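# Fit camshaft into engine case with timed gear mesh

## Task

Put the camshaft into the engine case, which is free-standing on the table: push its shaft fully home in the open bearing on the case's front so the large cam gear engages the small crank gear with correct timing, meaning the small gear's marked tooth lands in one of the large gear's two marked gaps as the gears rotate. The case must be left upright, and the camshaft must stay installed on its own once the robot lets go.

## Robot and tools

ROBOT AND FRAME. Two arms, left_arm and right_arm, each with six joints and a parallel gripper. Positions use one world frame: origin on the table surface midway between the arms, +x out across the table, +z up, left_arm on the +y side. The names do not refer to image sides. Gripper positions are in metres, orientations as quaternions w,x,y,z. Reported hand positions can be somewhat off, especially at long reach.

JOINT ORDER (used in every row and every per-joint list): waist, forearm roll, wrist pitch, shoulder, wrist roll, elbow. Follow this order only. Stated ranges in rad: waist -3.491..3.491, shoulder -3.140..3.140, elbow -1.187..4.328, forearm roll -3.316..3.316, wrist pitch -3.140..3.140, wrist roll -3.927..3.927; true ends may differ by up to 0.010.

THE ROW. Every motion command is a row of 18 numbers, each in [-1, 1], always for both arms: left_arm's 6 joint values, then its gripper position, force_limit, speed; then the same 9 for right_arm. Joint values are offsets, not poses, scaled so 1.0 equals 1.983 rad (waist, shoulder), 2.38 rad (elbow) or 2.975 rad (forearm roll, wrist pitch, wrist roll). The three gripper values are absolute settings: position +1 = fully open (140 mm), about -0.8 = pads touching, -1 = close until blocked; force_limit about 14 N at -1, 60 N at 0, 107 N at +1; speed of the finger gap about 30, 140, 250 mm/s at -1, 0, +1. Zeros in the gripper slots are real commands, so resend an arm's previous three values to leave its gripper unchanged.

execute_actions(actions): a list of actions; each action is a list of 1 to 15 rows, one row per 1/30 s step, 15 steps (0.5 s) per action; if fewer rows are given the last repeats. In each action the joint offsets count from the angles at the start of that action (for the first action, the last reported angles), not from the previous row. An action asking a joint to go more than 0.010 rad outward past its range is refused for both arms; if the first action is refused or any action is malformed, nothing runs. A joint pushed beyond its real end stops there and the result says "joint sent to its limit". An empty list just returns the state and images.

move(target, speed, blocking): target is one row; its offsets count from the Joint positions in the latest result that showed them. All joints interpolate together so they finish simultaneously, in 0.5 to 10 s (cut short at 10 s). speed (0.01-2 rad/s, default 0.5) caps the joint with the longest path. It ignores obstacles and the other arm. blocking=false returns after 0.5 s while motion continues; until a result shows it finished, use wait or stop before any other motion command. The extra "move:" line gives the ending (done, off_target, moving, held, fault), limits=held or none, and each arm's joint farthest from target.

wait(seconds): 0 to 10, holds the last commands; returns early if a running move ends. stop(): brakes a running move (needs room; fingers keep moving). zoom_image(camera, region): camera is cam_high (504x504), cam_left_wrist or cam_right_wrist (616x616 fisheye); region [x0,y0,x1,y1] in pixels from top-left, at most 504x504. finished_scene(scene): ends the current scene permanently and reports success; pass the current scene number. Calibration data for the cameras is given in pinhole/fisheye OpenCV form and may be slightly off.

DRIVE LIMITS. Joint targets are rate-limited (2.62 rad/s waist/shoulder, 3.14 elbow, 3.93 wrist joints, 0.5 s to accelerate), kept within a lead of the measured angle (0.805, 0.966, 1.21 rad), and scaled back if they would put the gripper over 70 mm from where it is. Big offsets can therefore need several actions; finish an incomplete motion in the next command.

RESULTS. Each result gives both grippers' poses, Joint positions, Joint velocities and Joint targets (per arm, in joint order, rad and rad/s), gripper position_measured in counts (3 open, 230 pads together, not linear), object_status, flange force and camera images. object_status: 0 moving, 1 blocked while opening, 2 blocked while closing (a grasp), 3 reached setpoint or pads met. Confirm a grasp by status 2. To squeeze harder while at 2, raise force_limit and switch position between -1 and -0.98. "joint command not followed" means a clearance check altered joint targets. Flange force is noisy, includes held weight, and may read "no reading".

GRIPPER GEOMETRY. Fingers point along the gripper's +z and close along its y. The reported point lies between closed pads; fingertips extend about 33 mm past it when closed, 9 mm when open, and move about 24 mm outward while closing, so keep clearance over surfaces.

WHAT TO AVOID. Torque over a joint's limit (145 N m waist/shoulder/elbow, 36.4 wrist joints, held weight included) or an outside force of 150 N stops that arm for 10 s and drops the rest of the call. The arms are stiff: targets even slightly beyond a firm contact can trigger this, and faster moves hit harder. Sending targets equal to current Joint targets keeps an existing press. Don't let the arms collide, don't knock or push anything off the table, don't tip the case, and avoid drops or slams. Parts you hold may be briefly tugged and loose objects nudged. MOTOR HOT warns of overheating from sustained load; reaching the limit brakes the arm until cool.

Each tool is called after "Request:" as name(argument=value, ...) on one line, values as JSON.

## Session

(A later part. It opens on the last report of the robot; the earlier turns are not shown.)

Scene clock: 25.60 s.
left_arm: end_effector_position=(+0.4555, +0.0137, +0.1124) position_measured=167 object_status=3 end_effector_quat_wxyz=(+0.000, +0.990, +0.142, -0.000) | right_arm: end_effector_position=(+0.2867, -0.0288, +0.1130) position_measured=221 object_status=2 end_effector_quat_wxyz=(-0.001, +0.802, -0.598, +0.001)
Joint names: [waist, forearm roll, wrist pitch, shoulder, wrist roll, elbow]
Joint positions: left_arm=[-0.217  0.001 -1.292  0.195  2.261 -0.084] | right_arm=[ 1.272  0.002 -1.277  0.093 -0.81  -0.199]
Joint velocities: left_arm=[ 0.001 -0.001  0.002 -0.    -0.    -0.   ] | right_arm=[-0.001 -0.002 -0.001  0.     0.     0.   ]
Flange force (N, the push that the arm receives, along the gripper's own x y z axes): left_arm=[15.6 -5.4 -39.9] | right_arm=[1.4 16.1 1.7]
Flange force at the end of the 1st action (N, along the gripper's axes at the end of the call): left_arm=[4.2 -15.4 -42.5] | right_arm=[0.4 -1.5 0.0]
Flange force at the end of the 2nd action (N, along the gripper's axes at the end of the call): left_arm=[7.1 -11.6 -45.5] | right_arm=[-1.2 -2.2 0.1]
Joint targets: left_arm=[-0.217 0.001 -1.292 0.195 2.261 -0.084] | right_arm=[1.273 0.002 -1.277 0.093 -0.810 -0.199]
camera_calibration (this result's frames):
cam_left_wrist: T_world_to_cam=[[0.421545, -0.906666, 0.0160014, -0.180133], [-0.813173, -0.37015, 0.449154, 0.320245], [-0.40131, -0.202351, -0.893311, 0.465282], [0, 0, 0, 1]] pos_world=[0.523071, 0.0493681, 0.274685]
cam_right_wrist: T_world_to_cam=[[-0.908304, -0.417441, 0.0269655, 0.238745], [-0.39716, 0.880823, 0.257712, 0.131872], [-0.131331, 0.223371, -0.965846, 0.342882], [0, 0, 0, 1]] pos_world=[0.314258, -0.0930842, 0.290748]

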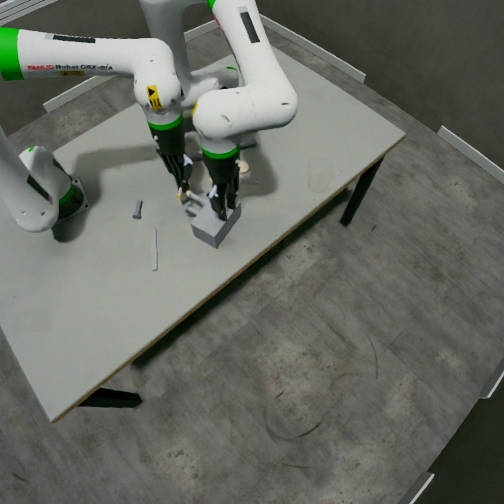

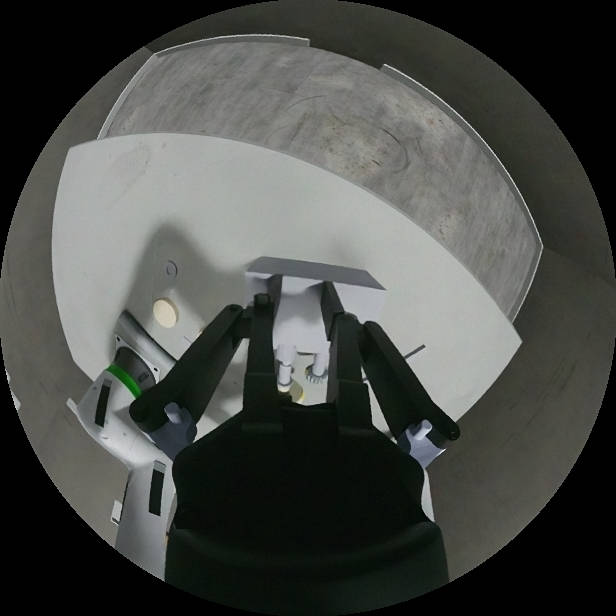

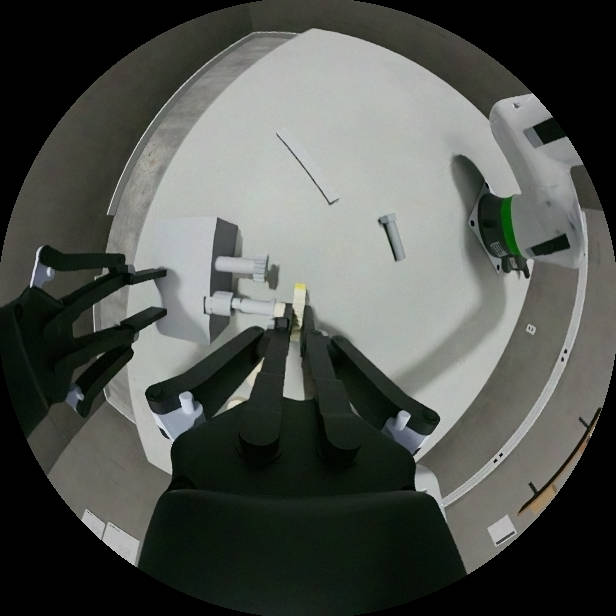

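Request:
execute_actions(actions=[[[0,0,0,0,0,-0.0002,-0.3,0,0,0.002,0,0.0012,0.0004,-0.0013,-0.0012,-1,1,-1]],[[0,0,0,0,0,0,-0.3,0,0,-0.0029,0,-0.0002,0.0039,0.0019,0.0035,-1,1,-1]]])

Request:
zoom_image(camera="cam_right_wrist", region=[180,250,320,350])

Scene clock: 26.83 s.
left_arm: end_effector_position=(+0.4553, +0.0138, +0.1122) position_measured=167 object_status=3 end_effector_quat_wxyz=(+0.000, +0.990, +0.142, -0.000) | right_arm: end_effector_position=(+0.2888, -0.0266, +0.1114) position_measured=221 object_status=2 end_effector_quat_wxyz=(-0.001, +0.802, -0.598, +0.001)
Joint names: [waist, forearm roll, wrist pitch, shoulder, wrist roll, elbow]
Joint positions: left_arm=[-0.217  0.001 -1.292  0.195  2.261 -0.085] | right_arm=[ 1.271  0.002 -1.274  0.102 -0.808 -0.193]
Joint velocities: left_arm=[-0.001  0.    -0.001 -0.001 -0.     0.001] | right_arm=[ 0.     0.001  0.001 -0.     0.    -0.   ]
Flange force (N, the push that the arm receives, along the gripper's own x y z axes): left_arm=[13.5 -10.3 -52.0] | right_arm=[0.5 -1.1 0.4]
Flange force at the end of the 1st action (N, along the gripper's axes at the end of the call): left_arm=[16.9 -4.9 -51.9] | right_arm=[-0.6 -3.8 -0.9]
Joint targets: left_arm=[-0.217 0.001 -1.292 0.195 2.261 -0.085] | right_arm=[1.271 0.002 -1.274 0.102 -0.808 -0.193]
camera_calibration (this result's frames):
cam_left_wrist: T_world_to_cam=[[0.421552, -0.906669, 0.0156838, -0.179943], [-0.812997, -0.370225, 0.44941, 0.320099], [-0.401659, -0.2022, -0.893188, 0.465194], [0, 0, 0, 1]] pos_world=[0.522945, 0.0494225, 0.274473]
cam_right_wrist: T_world_to_cam=[[-0.908293, -0.41747, 0.026882, 0.241575], [-0.397212, 0.880811, 0.257672, 0.131188], [-0.131248, 0.223364, -0.965858, 0.341108], [0, 0, 0, 1]] pos_world=[0.3163, -0.0908928, 0.289164]

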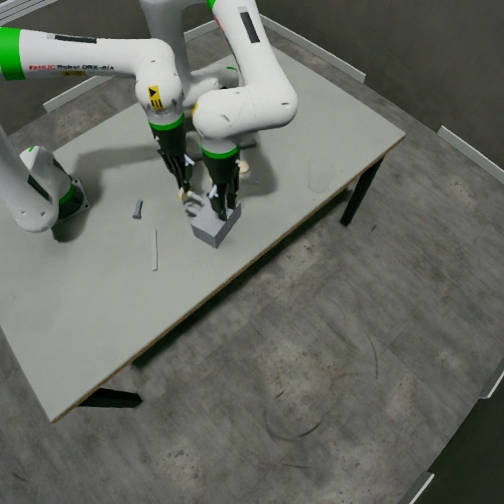

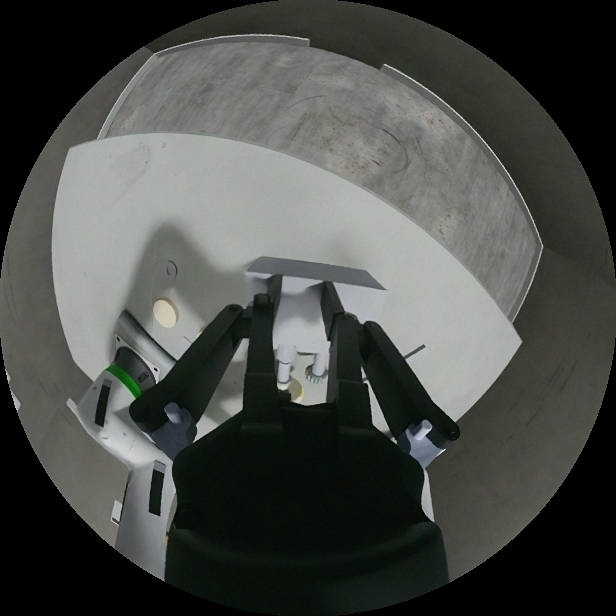

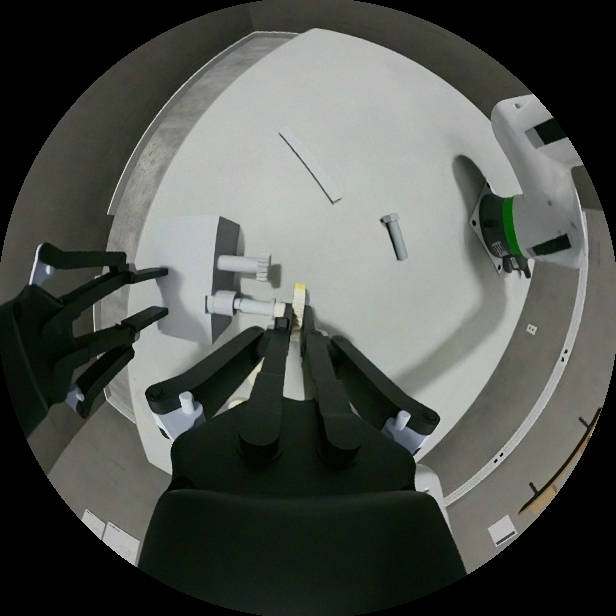

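Region (180, 250, 320, 350) of cam_right_wrist's 616x616 image, scaled by 3.600, with more detail than that image has; it fills the top 360 rows of this view, and the rest is white.

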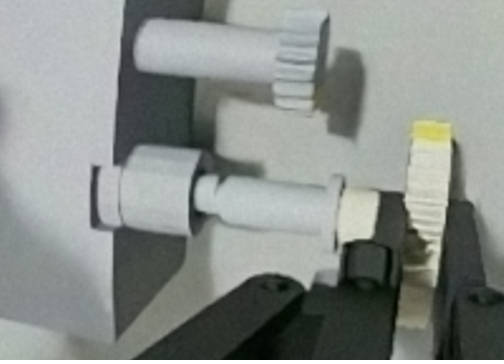

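Request:
execute_actions(actions=[[[0,0,0,0,0,0,-0.3,0,0,-0.0029,0,-0.0002,0.0039,0.0019,0.0035,-1,1,-1]],[[0,0,0,0,0,0,-0.3,0,0,-0.0029,0,-0.0002,0.0039,0.0019,0.0035,-1,1,-1]],[[0,0,0,0,0,0,-0.3,0,0,-0.0029,0,-0.0002,0.0039,0.0019,0.0035,-1,1,-1]]])

Request:
zoom_image(camera="cam_right_wrist", region=[180,250,320,350])

Scene clock: 28.53 s.
left_arm: end_effector_position=(+0.4553, +0.0138, +0.1122) position_measured=167 object_status=3 end_effector_quat_wxyz=(+0.000, +0.990, +0.142, -0.000) | right_arm: end_effector_position=(+0.2992, -0.0237, +0.1111) position_measured=221 object_status=2 end_effector_quat_wxyz=(-0.001, +0.802, -0.598, +0.001)
Joint names: [waist, forearm roll, wrist pitch, shoulder, wrist roll, elbow]
Joint positions: left_arm=[-0.217  0.001 -1.292  0.195  2.261 -0.085] | right_arm=[ 1.253  0.002 -1.276  0.125 -0.791 -0.168]
Joint velocities: left_arm=[-0.     0.     0.001 -0.002 -0.    -0.001] | right_arm=[ 0.    -0.001 -0.001  0.    -0.     0.   ]
Flange force (N, the push that the arm receives, along the gripper's own x y z axes): left_arm=[16.6 -2.2 -51.7] | right_arm=[0.5 1.7 4.1]
Flange force at the end of the 1st action (N, along the gripper's axes at the end of the call): left_arm=[16.5 -3.0 -53.0] | right_arm=[-1.0 -2.1 -1.2]
Flange force at the end of the 2nd action (N, along the gripper's axes at the end of the call): left_arm=[15.2 -6.5 -51.7] | right_arm=[-0.4 -3.0 -2.1]
Joint targets: left_arm=[-0.217 0.001 -1.292 0.195 2.261 -0.085] | right_arm=[1.253 0.002 -1.276 0.125 -0.791 -0.168]
camera_calibration (this result's frames):
cam_left_wrist: T_world_to_cam=[[0.421552, -0.906669, 0.0156841, -0.179943], [-0.812997, -0.370225, 0.44941, 0.320099], [-0.401659, -0.202201, -0.893188, 0.465194], [0, 0, 0, 1]] pos_world=[0.522945, 0.0494225, 0.274473]
cam_right_wrist: T_world_to_cam=[[-0.908413, -0.417205, 0.0269468, 0.252305], [-0.396959, 0.880962, 0.257544, 0.132834], [-0.131188, 0.223259, -0.965891, 0.341492], [0, 0, 0, 1]] pos_world=[0.326726, -0.0880004, 0.288834]

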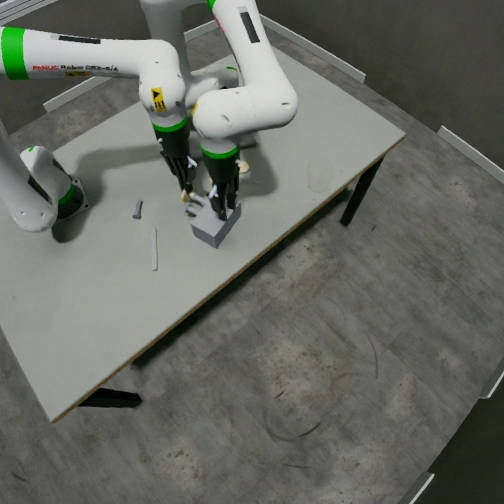

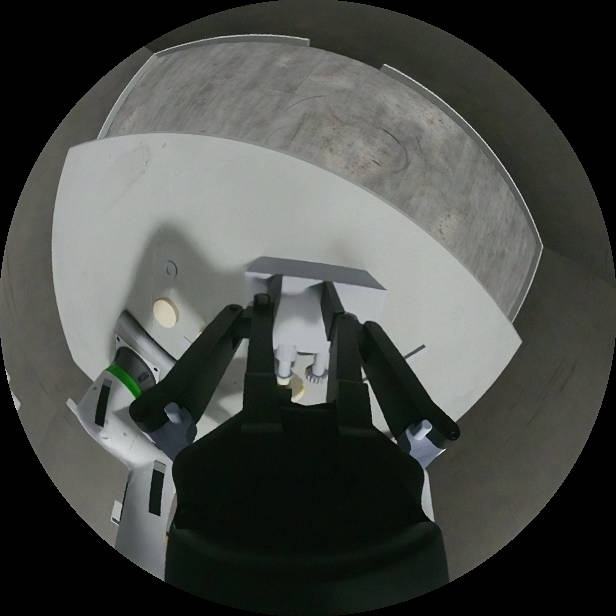

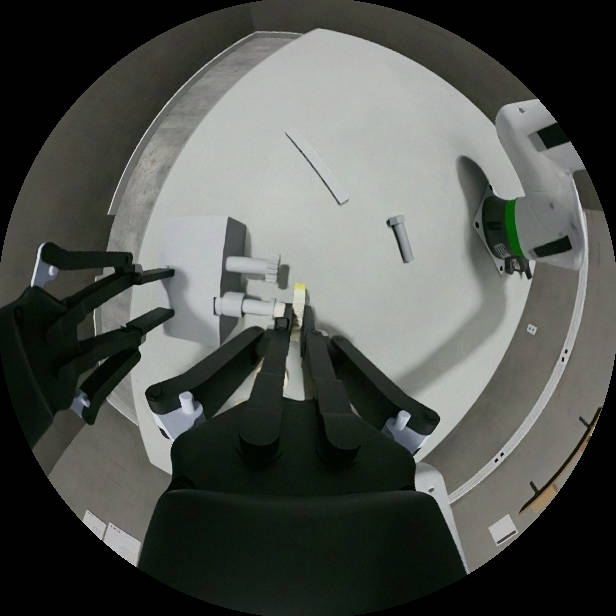

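Region (180, 250, 320, 350) of cam_right_wrist's 616x616 image, scaled by 3.600, with more detail than that image has; it fills the top 360 rows of this view, and the rest is white.

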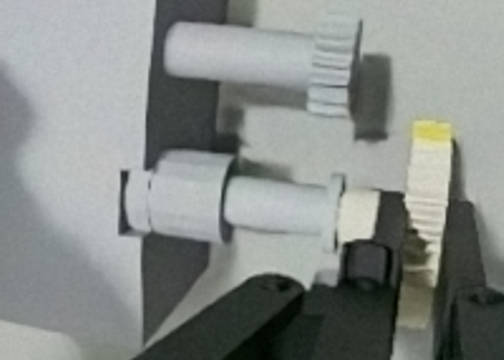

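Request:
execute_actions(actions=[[[0,0,0,0,0,0,-0.3,0,0,-0.0033,0,0,0.0048,0.0022,0.004,-1,1,-1]],[[0,0,0,0,0,0,-0.3,0,0,-0.0033,0,0,0.0048,0.0022,0.004,-1,1,-1]],[[0,0,0,0,0,0,-0.3,0,0,-0.0032,0,0,0.0048,0.0022,0.004,-1,1,-1]],[[0,0,0,0,0,0,-0.3,0,0,-0.0032,0,-0.0001,0.0048,0.0021,0.0041,-1,1,-1]]])

Request:
zoom_image(camera="cam_right_wrist", region=[210,250,350,350])

Request:
zoom_image(camera="cam_left_wrist", region=[260,330,350,410])

Scene clock: 39.90 s.
left_arm: end_effector_position=(+0.4554, +0.0138, +0.1122) position_measured=167 object_status=3 end_effector_quat_wxyz=(+0.000, +0.990, +0.142, -0.000) | right_arm: end_effector_position=(+0.3083, -0.0210, +0.1097) position_measured=221 object_status=2 end_effector_quat_wxyz=(+0.001, +0.802, -0.598, -0.001)
Joint names: [waist, forearm roll, wrist pitch, shoulder, wrist roll, elbow]
Joint positions: left_arm=[-0.217  0.001 -1.292  0.195  2.261 -0.085] | right_arm=[ 1.236 -0.002 -1.281  0.151 -0.773 -0.142]
Joint velocities: left_arm=[0.001 0.001 0.002 0.    0.001 0.   ] | right_arm=[ 0.001  0.    -0.     0.     0.     0.   ]
Flange force (N, the push that the arm receives, along the gripper's own x y z axes): left_arm=[56.0 -0.6 -53.7] | right_arm=[-3.6 16.3 -32.2]
Flange force at the end of the 1st action (N, along the gripper's axes at the end of the call): left_arm=[16.4 -7.1 -52.7] | right_arm=[-0.5 -3.9 1.4]
Flange force at the end of the 2nd action (N, along the gripper's axes at the end of the call): left_arm=[14.4 -6.1 -50.7] | right_arm=[-1.1 53.0 -48.6]
Flange force at the end of the 3rd action (N, along the gripper's axes at the end of the call): left_arm=[49.9 1.3 -53.2] | right_arm=[-3.7 16.7 -30.8]
Joint targets: left_arm=[-0.217 0.001 -1.292 0.195 2.261 -0.085] | right_arm=[1.236 -0.002 -1.281 0.151 -0.773 -0.142]
FORCE FAULT: contact force on the right arm reached its limit, and that arm stopped for 10 seconds. The contact can be on any part of that arm, not only on its tool. That time counts as 19 of the actions that you can send in this scene. That arm's remaining commands of this call were not run. That arm holds still and accepts commands again. Move the arm away from the contact; if what it grips holds it there, let go first. Pushing or pulling that hard again can fault the arm again.
camera_calibration (this result's frames):
cam_left_wrist: T_world_to_cam=[[0.421597, -0.906648, 0.0156668, -0.17994], [-0.812996, -0.370284, 0.449363, 0.32015], [-0.401612, -0.202187, -0.893212, 0.465196], [0, 0, 0, 1]] pos_world=[0.522971, 0.0494604, 0.274475]
cam_right_wrist: T_world_to_cam=[[-0.90848, -0.416665, 0.0324751, 0.261152], [-0.395098, 0.881586, 0.258271, 0.133803], [-0.136242, 0.221803, -0.965527, 0.342257], [0, 0, 0, 1]] pos_world=[0.336747, -0.0850593, 0.28742]

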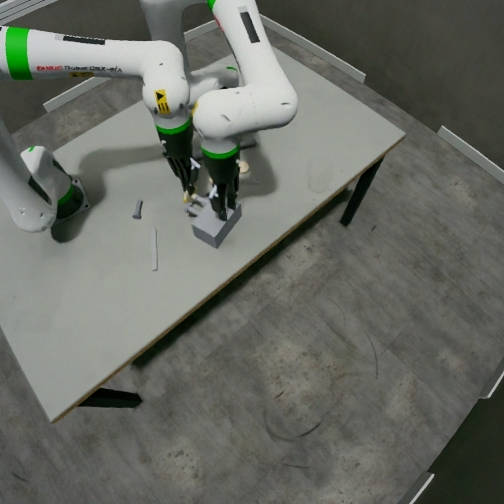

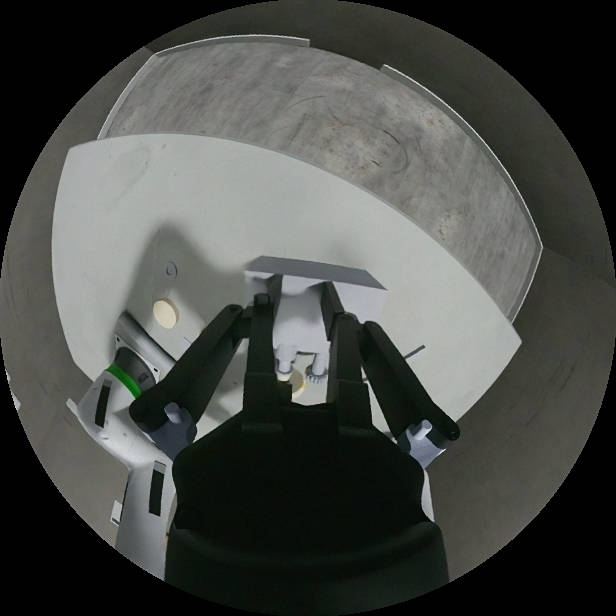

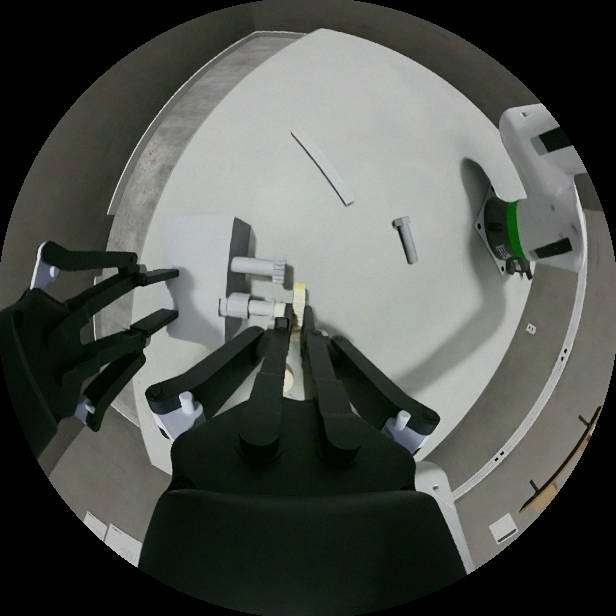

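Region (210, 250, 350, 350) of cam_right_wrist's 616x616 image, scaled by 3.600, with more detail than that image has; it fills the top 360 rows of this view, and the rest is white.

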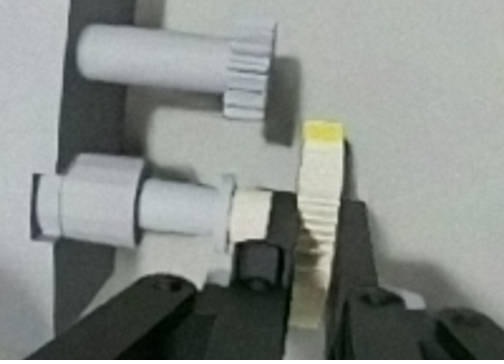

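Region (260, 330, 350, 410) of cam_left_wrist's 616x616 image, scaled by 5.600, with more detail than that image has.

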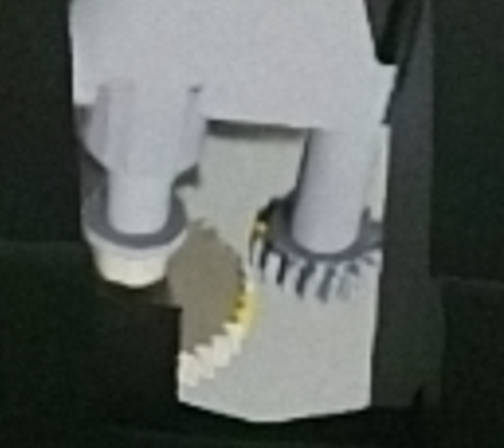

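Request:
execute_actions(actions=[[[0,0,0,0,0,0,-0.3,0,0,0.0008,0,0,-0.0011,-0.0005,-0.001,-0.62,-1,-1]],[[0,0,0,0,0,0,-0.3,0,0,0,0,-0.0087,-0.0035,0,0.0079,-0.62,-1,-1]],[[0,0,0,0,0,0,-0.3,0,0,0,0,0,0,0,0,-1,-1,-1]],[[0,0,0,0,0,0,-0.3,0,0,-0.0024,0,-0.0005,0.0033,0.0016,0.0034,-1,-1,-1]],[[0,0,0,0,0,0,-0.3,0,0,-0.0024,0,-0.0003,0.0034,0.0016,0.0032,-1,-1,-1]]])

Request:
zoom_image(camera="cam_right_wrist", region=[210,250,350,350])

Scene clock: 43.73 s.
left_arm: end_effector_position=(+0.4553, +0.0138, +0.1122) position_measured=167 object_status=3 end_effector_quat_wxyz=(+0.000, +0.990, +0.142, -0.000) | right_arm: end_effector_position=(+0.3134, -0.0196, +0.1210) position_measured=213 object_status=2 end_effector_quat_wxyz=(+0.002, +0.802, -0.598, -0.001)
Joint names: [waist, forearm roll, wrist pitch, shoulder, wrist roll, elbow]
Joint positions: left_arm=[-0.217  0.001 -1.292  0.195  2.261 -0.085] | right_arm=[ 1.228 -0.002 -1.309  0.155 -0.765 -0.11 ]
Joint velocities: left_arm=[-0.001  0.     0.001  0.    -0.    -0.001] | right_arm=[-0.    -0.001  0.001 -0.     0.     0.   ]
Flange force (N, the push that the arm receives, along the gripper's own x y z axes): left_arm=[27.0 -8.8 -50.7] | right_arm=[-1.5 9.6 -15.0]
Flange force at the end of the 1st action (N, along the gripper's axes at the end of the call): left_arm=[30.9 -1.8 -54.9] | right_arm=[-0.1 -1.9 -0.6]
Flange force at the end of the 2nd action (N, along the gripper's axes at the end of the call): left_arm=[23.4 -8.7 -53.1] | right_arm=[-0.2 -2.8 -1.5]
Flange force at the end of the 3rd action (N, along the gripper's axes at the end of the call): left_arm=[27.5 -8.1 -52.2] | right_arm=[-0.8 -2.6 -4.1]
Flange force at the end of the 4th action (N, along the gripper's axes at the end of the call): left_arm=[27.8 -5.1 -56.3] | right_arm=[-0.9 -1.1 -1.8]
Joint targets: left_arm=[-0.217 0.001 -1.292 0.195 2.261 -0.085] | right_arm=[1.228 -0.002 -1.309 0.155 -0.765 -0.110]
camera_calibration (this result's frames):
cam_left_wrist: T_world_to_cam=[[0.421598, -0.906648, 0.0156107, -0.179914], [-0.812965, -0.370297, 0.449408, 0.320114], [-0.401674, -0.20216, -0.89319, 0.465214], [0, 0, 0, 1]] pos_world=[0.522958, 0.0494662, 0.274471]
cam_right_wrist: T_world_to_cam=[[-0.908392, -0.416823, 0.0328969, 0.265933], [-0.395198, 0.881625, 0.257984, 0.131721], [-0.136536, 0.22135, -0.965589, 0.353639], [0, 0, 0, 1]] pos_world=[0.341912, -0.0835596, 0.29874]

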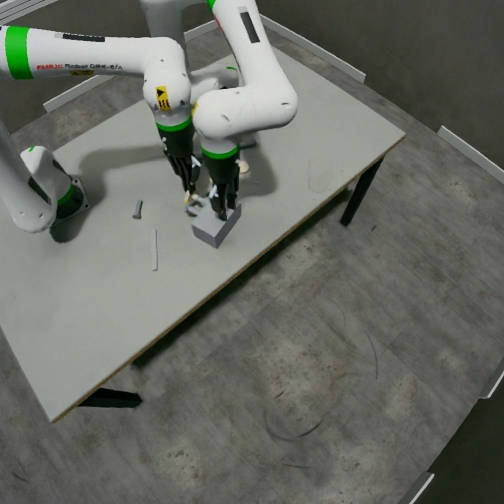

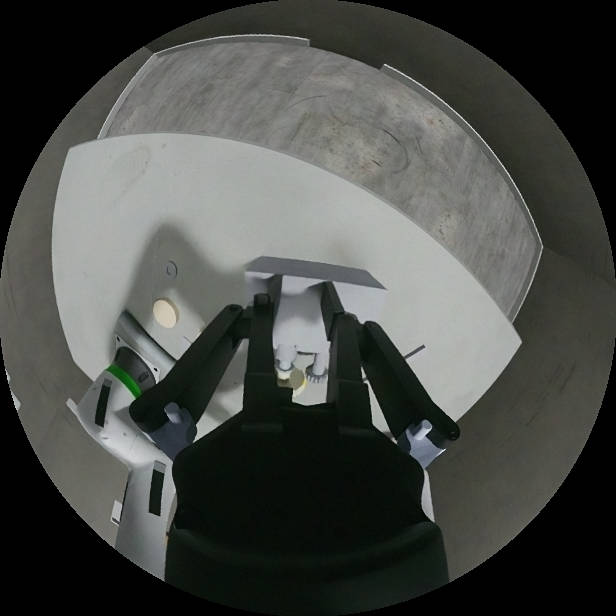

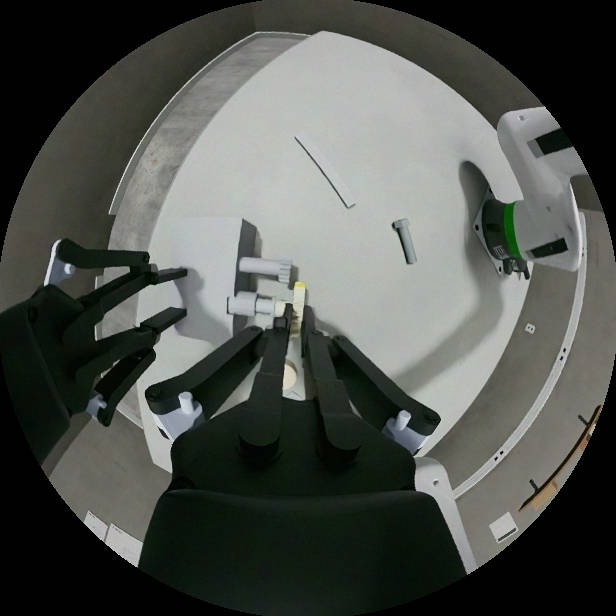

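Region (210, 250, 350, 350) of cam_right_wrist's 616x616 image, scaled by 3.600, with more detail than that image has; it fills the top 360 rows of this view, and the rest is white.

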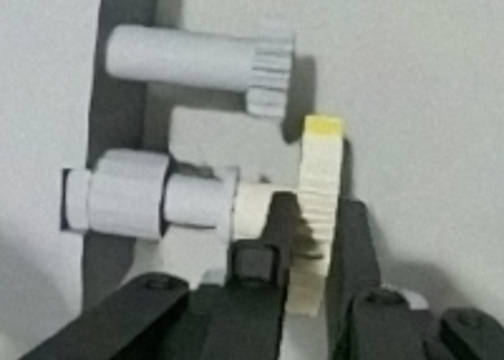

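Another 4 mm, then front view.

Request:
execute_actions(actions=[[[0,0,0,0,0,0,-0.3,0,0,-0.0032,0,-0.0006,0.0044,0.0021,0.0045,-1,-1,-1]],[[0,0,0,0,0,0,-0.3,0,0,0,0,0,0,0,0,-0.62,-1,0]],[[0,0,0,0,0,0,-0.3,0,0,0,0,-0.015,-0.006,0,0.0137,-0.62,-1,0]]])

Request:
move(target=[0,0,0,0,0,0,-0.3,0,0,0.036,0,0.003,-0.068,-0.552,-0.06,-0.62,-1,0], speed=1.5)

Request:
move(target=[0,0,0,0,0,0,-0.3,0,0,0,0,0.045,0.0186,0,-0.0406,1,-1,1], speed=0.3)

Request:
zoom_image(camera="cam_right_wrist", region=[230,320,350,410])

Scene clock: 45.43 s.
left_arm: end_effector_position=(+0.4553, +0.0138, +0.1122) position_measured=167 object_status=3 end_effector_quat_wxyz=(+0.000, +0.990, +0.142, -0.000) | right_arm: end_effector_position=(+0.3174, -0.0188, +0.1406) position_measured=208 object_status=3 end_effector_quat_wxyz=(+0.002, +0.802, -0.598, -0.001)
Joint names: [waist, forearm roll, wrist pitch, shoulder, wrist roll, elbow]
Joint positions: left_arm=[-0.217  0.001 -1.292  0.195  2.261 -0.085] | right_arm=[ 1.222 -0.002 -1.356  0.151 -0.759 -0.066]
Joint velocities: left_arm=[ 0.002 -0.     0.    -0.    -0.     0.001] | right_arm=[ 0.     0.    -0.002 -0.     0.    -0.   ]
Flange force (N, the push that the arm receives, along the gripper's own x y z axes): left_arm=[27.7 -5.6 -53.2] | right_arm=[3.0 0.3 -2.4]
Flange force at the end of the 1st action (N, along the gripper's axes at the end of the call): left_arm=[25.8 -9.4 -50.7] | right_arm=[-2.0 -4.7 -0.6]
Flange force at the end of the 2nd action (N, along the gripper's axes at the end of the call): left_arm=[24.5 -13.5 -50.4] | right_arm=[-1.2 -3.0 -2.9]
Joint targets: left_arm=[-0.217 0.001 -1.292 0.195 2.261 -0.085] | right_arm=[1.222 -0.002 -1.356 0.151 -0.759 -0.066]
camera_calibration (this result's frames):
cam_left_wrist: T_world_to_cam=[[0.421599, -0.906648, 0.0156108, -0.179915], [-0.812965, -0.370297, 0.449408, 0.320115], [-0.401674, -0.202161, -0.89319, 0.465214], [0, 0, 0, 1]] pos_world=[0.522958, 0.0494662, 0.274471]
cam_right_wrist: T_world_to_cam=[[-0.908401, -0.416797, 0.032986, 0.269203], [-0.395156, 0.881649, 0.257968, 0.127532], [-0.136602, 0.221303, -0.96559, 0.372918], [0, 0, 0, 1]] pos_world=[0.34588, -0.0827633, 0.318307]

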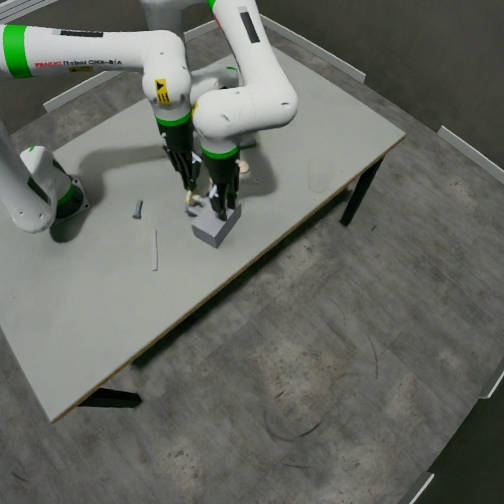

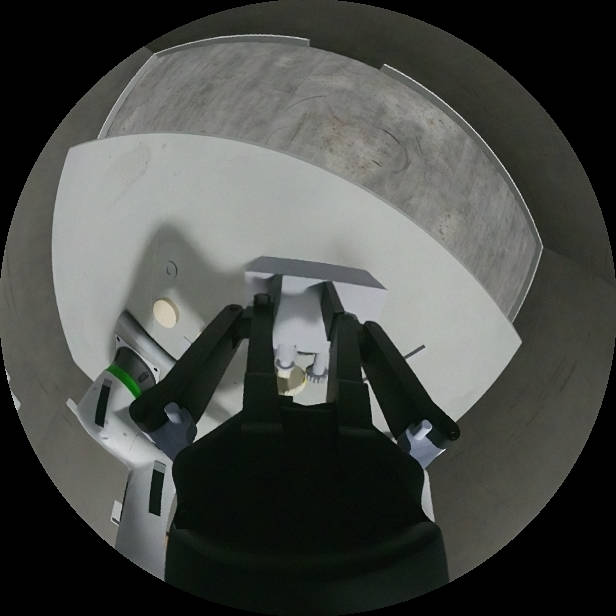

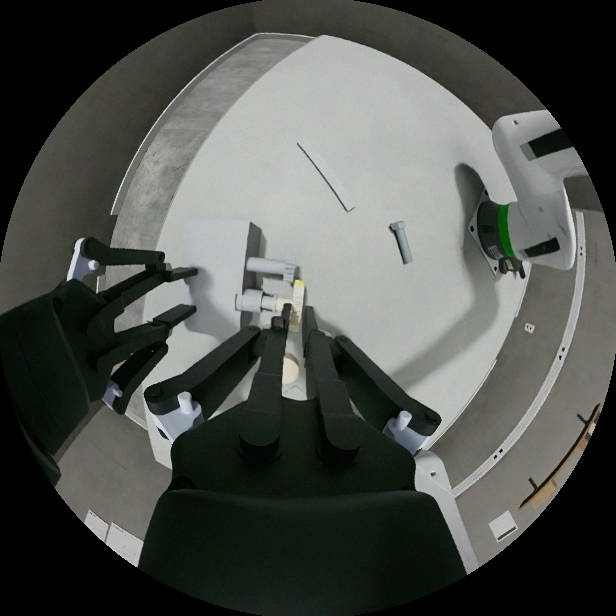

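Scene clock: 47.17 s.
left_arm: end_effector_position=(+0.4553, +0.0138, +0.1122) position_measured=167 object_status=3 end_effector_quat_wxyz=(+0.000, +0.990, +0.142, -0.000) | right_arm: end_effector_position=(+0.2672, -0.0446, +0.1419) position_measured=208 object_status=3 end_effector_quat_wxyz=(-0.001, -0.144, +0.990, -0.000)
Joint names: [waist, forearm roll, wrist pitch, shoulder, wrist roll, elbow]
Joint positions: left_arm=[-0.217  0.001 -1.292  0.195  2.261 -0.085] | right_arm=[ 1.293 -0.002 -1.347  0.017 -2.401 -0.209]
Joint velocities: left_arm=[ 0.002  0.001  0.    -0.    -0.    -0.001] | right_arm=[-0.    -0.001  0.    -0.    -0.001 -0.   ]
Flange force (N, the push that the arm receives, along the gripper's own x y z axes): left_arm=[29.3 -8.6 -53.5] | right_arm=[-3.8 0.6 -2.1]
Joint targets: left_arm=[-0.217 0.001 -1.292 0.195 2.261 -0.085] | right_arm=[1.293 -0.002 -1.347 0.017 -2.401 -0.209]
move: done; limits=none; left_arm: farthest joint: the waist, 0.000 radians from its target (0.000 radians at the start); right_arm: farthest joint: the waist, 0.000 radians from its target (0.072 radians at the start)
camera_calibration (this result's frames):
cam_left_wrist: T_world_to_cam=[[0.421598, -0.906648, 0.0156106, -0.179914], [-0.812965, -0.370297, 0.449408, 0.320114], [-0.401674, -0.20216, -0.89319, 0.465214], [0, 0, 0, 1]] pos_world=[0.522958, 0.0494662, 0.274471]
cam_right_wrist: T_world_to_cam=[[-0.416774, 0.908525, 0.0296873, 0.14102], [0.88198, 0.396261, 0.255126, -0.232449], [0.220024, 0.132514, -0.966452, 0.273891], [0, 0, 0, 1]] pos_world=[0.203526, -0.0723043, 0.31982]

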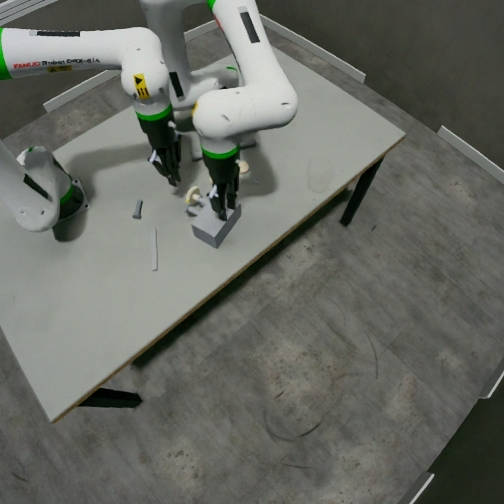

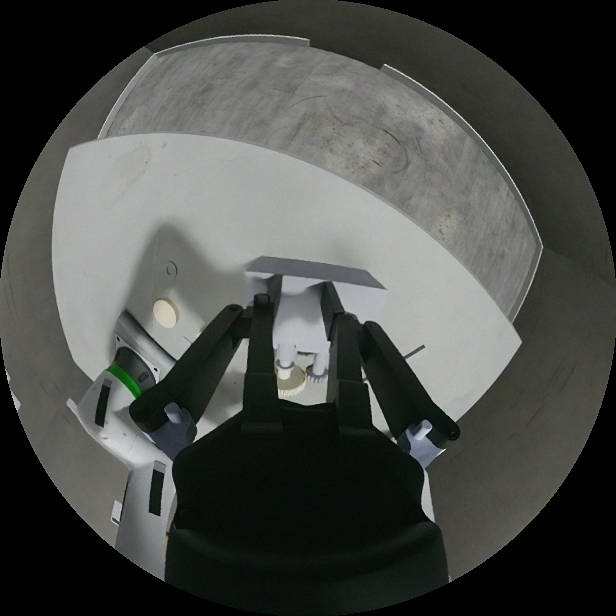

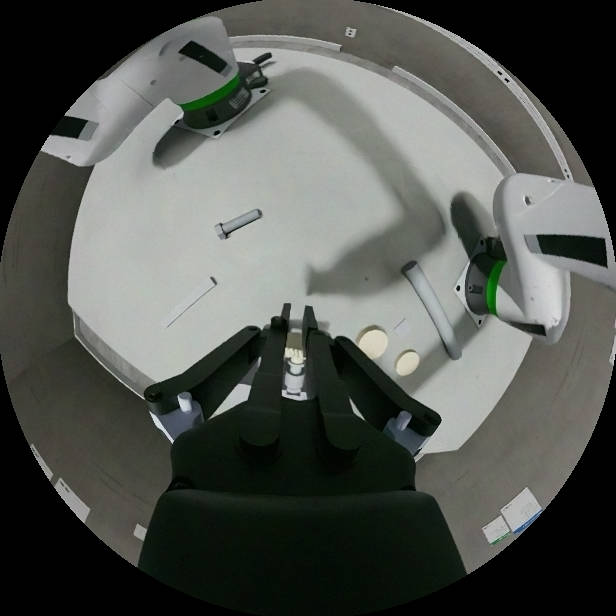

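Scene clock: 47.97 s.
left_arm: end_effector_position=(+0.4553, +0.0138, +0.1122) position_measured=167 object_status=3 end_effector_quat_wxyz=(+0.000, +0.990, +0.142, -0.000) | right_arm: end_effector_position=(+0.2667, -0.0458, +0.0865) position_measured=3 object_status=3 end_effector_quat_wxyz=(-0.001, -0.144, +0.990, -0.000)
Joint names: [waist, forearm roll, wrist pitch, shoulder, wrist roll, elbow]
Joint positions: left_arm=[-0.217  0.001 -1.292  0.195  2.261 -0.085] | right_arm=[ 1.293 -0.002 -1.213  0.053 -2.401 -0.306]
Joint velocities: left_arm=[-0.001 -0.001  0.001 -0.     0.     0.001] | right_arm=[ 0.     0.002  0.001  0.     0.001 -0.   ]
Flange force (N, the push that the arm receives, along the gripper's own x y z axes): left_arm=[27.6 -6.8 -52.0] | right_arm=[-2.4 0.5 -1.7]
Joint targets: left_arm=[-0.217 0.001 -1.292 0.195 2.261 -0.085] | right_arm=[1.293 -0.002 -1.213 0.053 -2.401 -0.306]
move: done; limits=none; left_arm: farthest joint: the waist, 0.000 radians from its target (0.000 radians at the start); right_arm: farthest joint: the waist, 0.000 radians from its target (0.000 radians at the start)
camera_calibration (this result's frames):
cam_left_wrist: T_world_to_cam=[[0.421598, -0.906648, 0.0156109, -0.179915], [-0.812965, -0.370297, 0.449408, 0.320114], [-0.401674, -0.202161, -0.89319, 0.465214], [0, 0, 0, 1]] pos_world=[0.522958, 0.0494662, 0.274471]
cam_right_wrist: T_world_to_cam=[[-0.416522, 0.908635, 0.0298695, 0.143453], [0.88203, 0.395928, 0.255469, -0.2174], [0.220302, 0.132754, -0.966356, 0.220525], [0, 0, 0, 1]] pos_world=[0.202923, -0.0735471, 0.264359]

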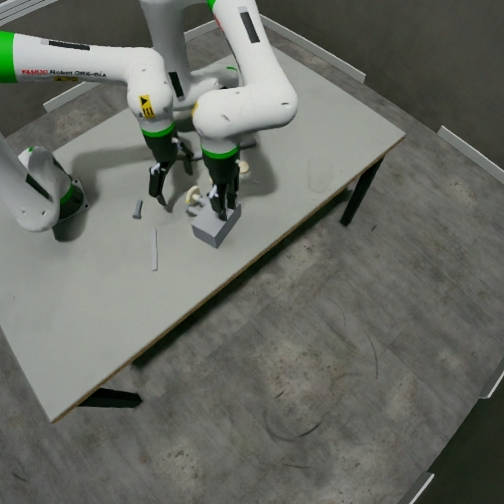

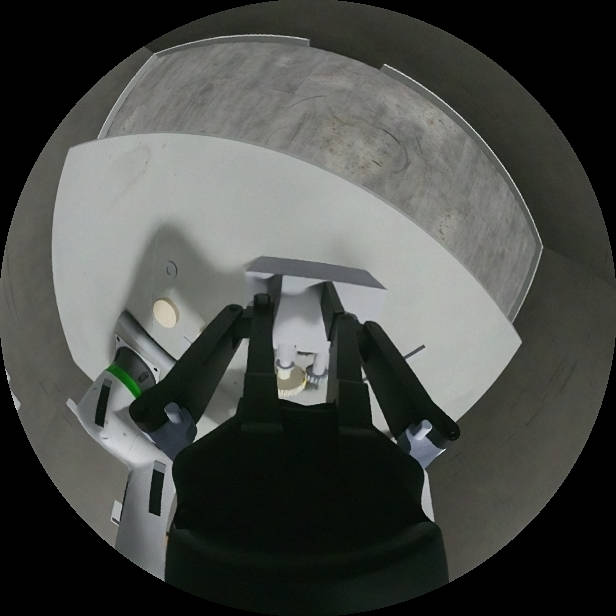

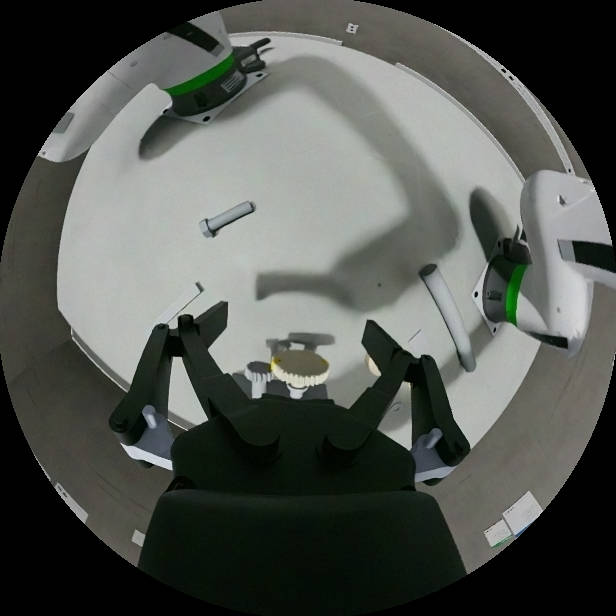

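Region (230, 320, 350, 410) of cam_right_wrist's 616x616 image, scaled by 4.200, with more detail than that image has; it fills the top 378 rows of this view, and the rest is white.

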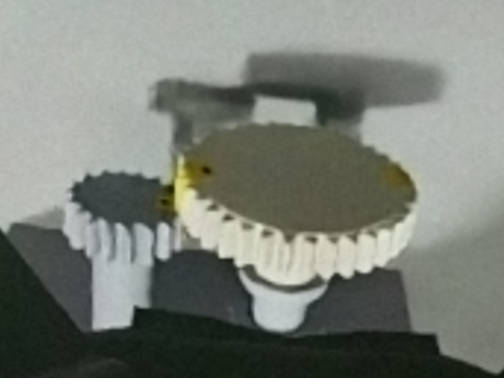

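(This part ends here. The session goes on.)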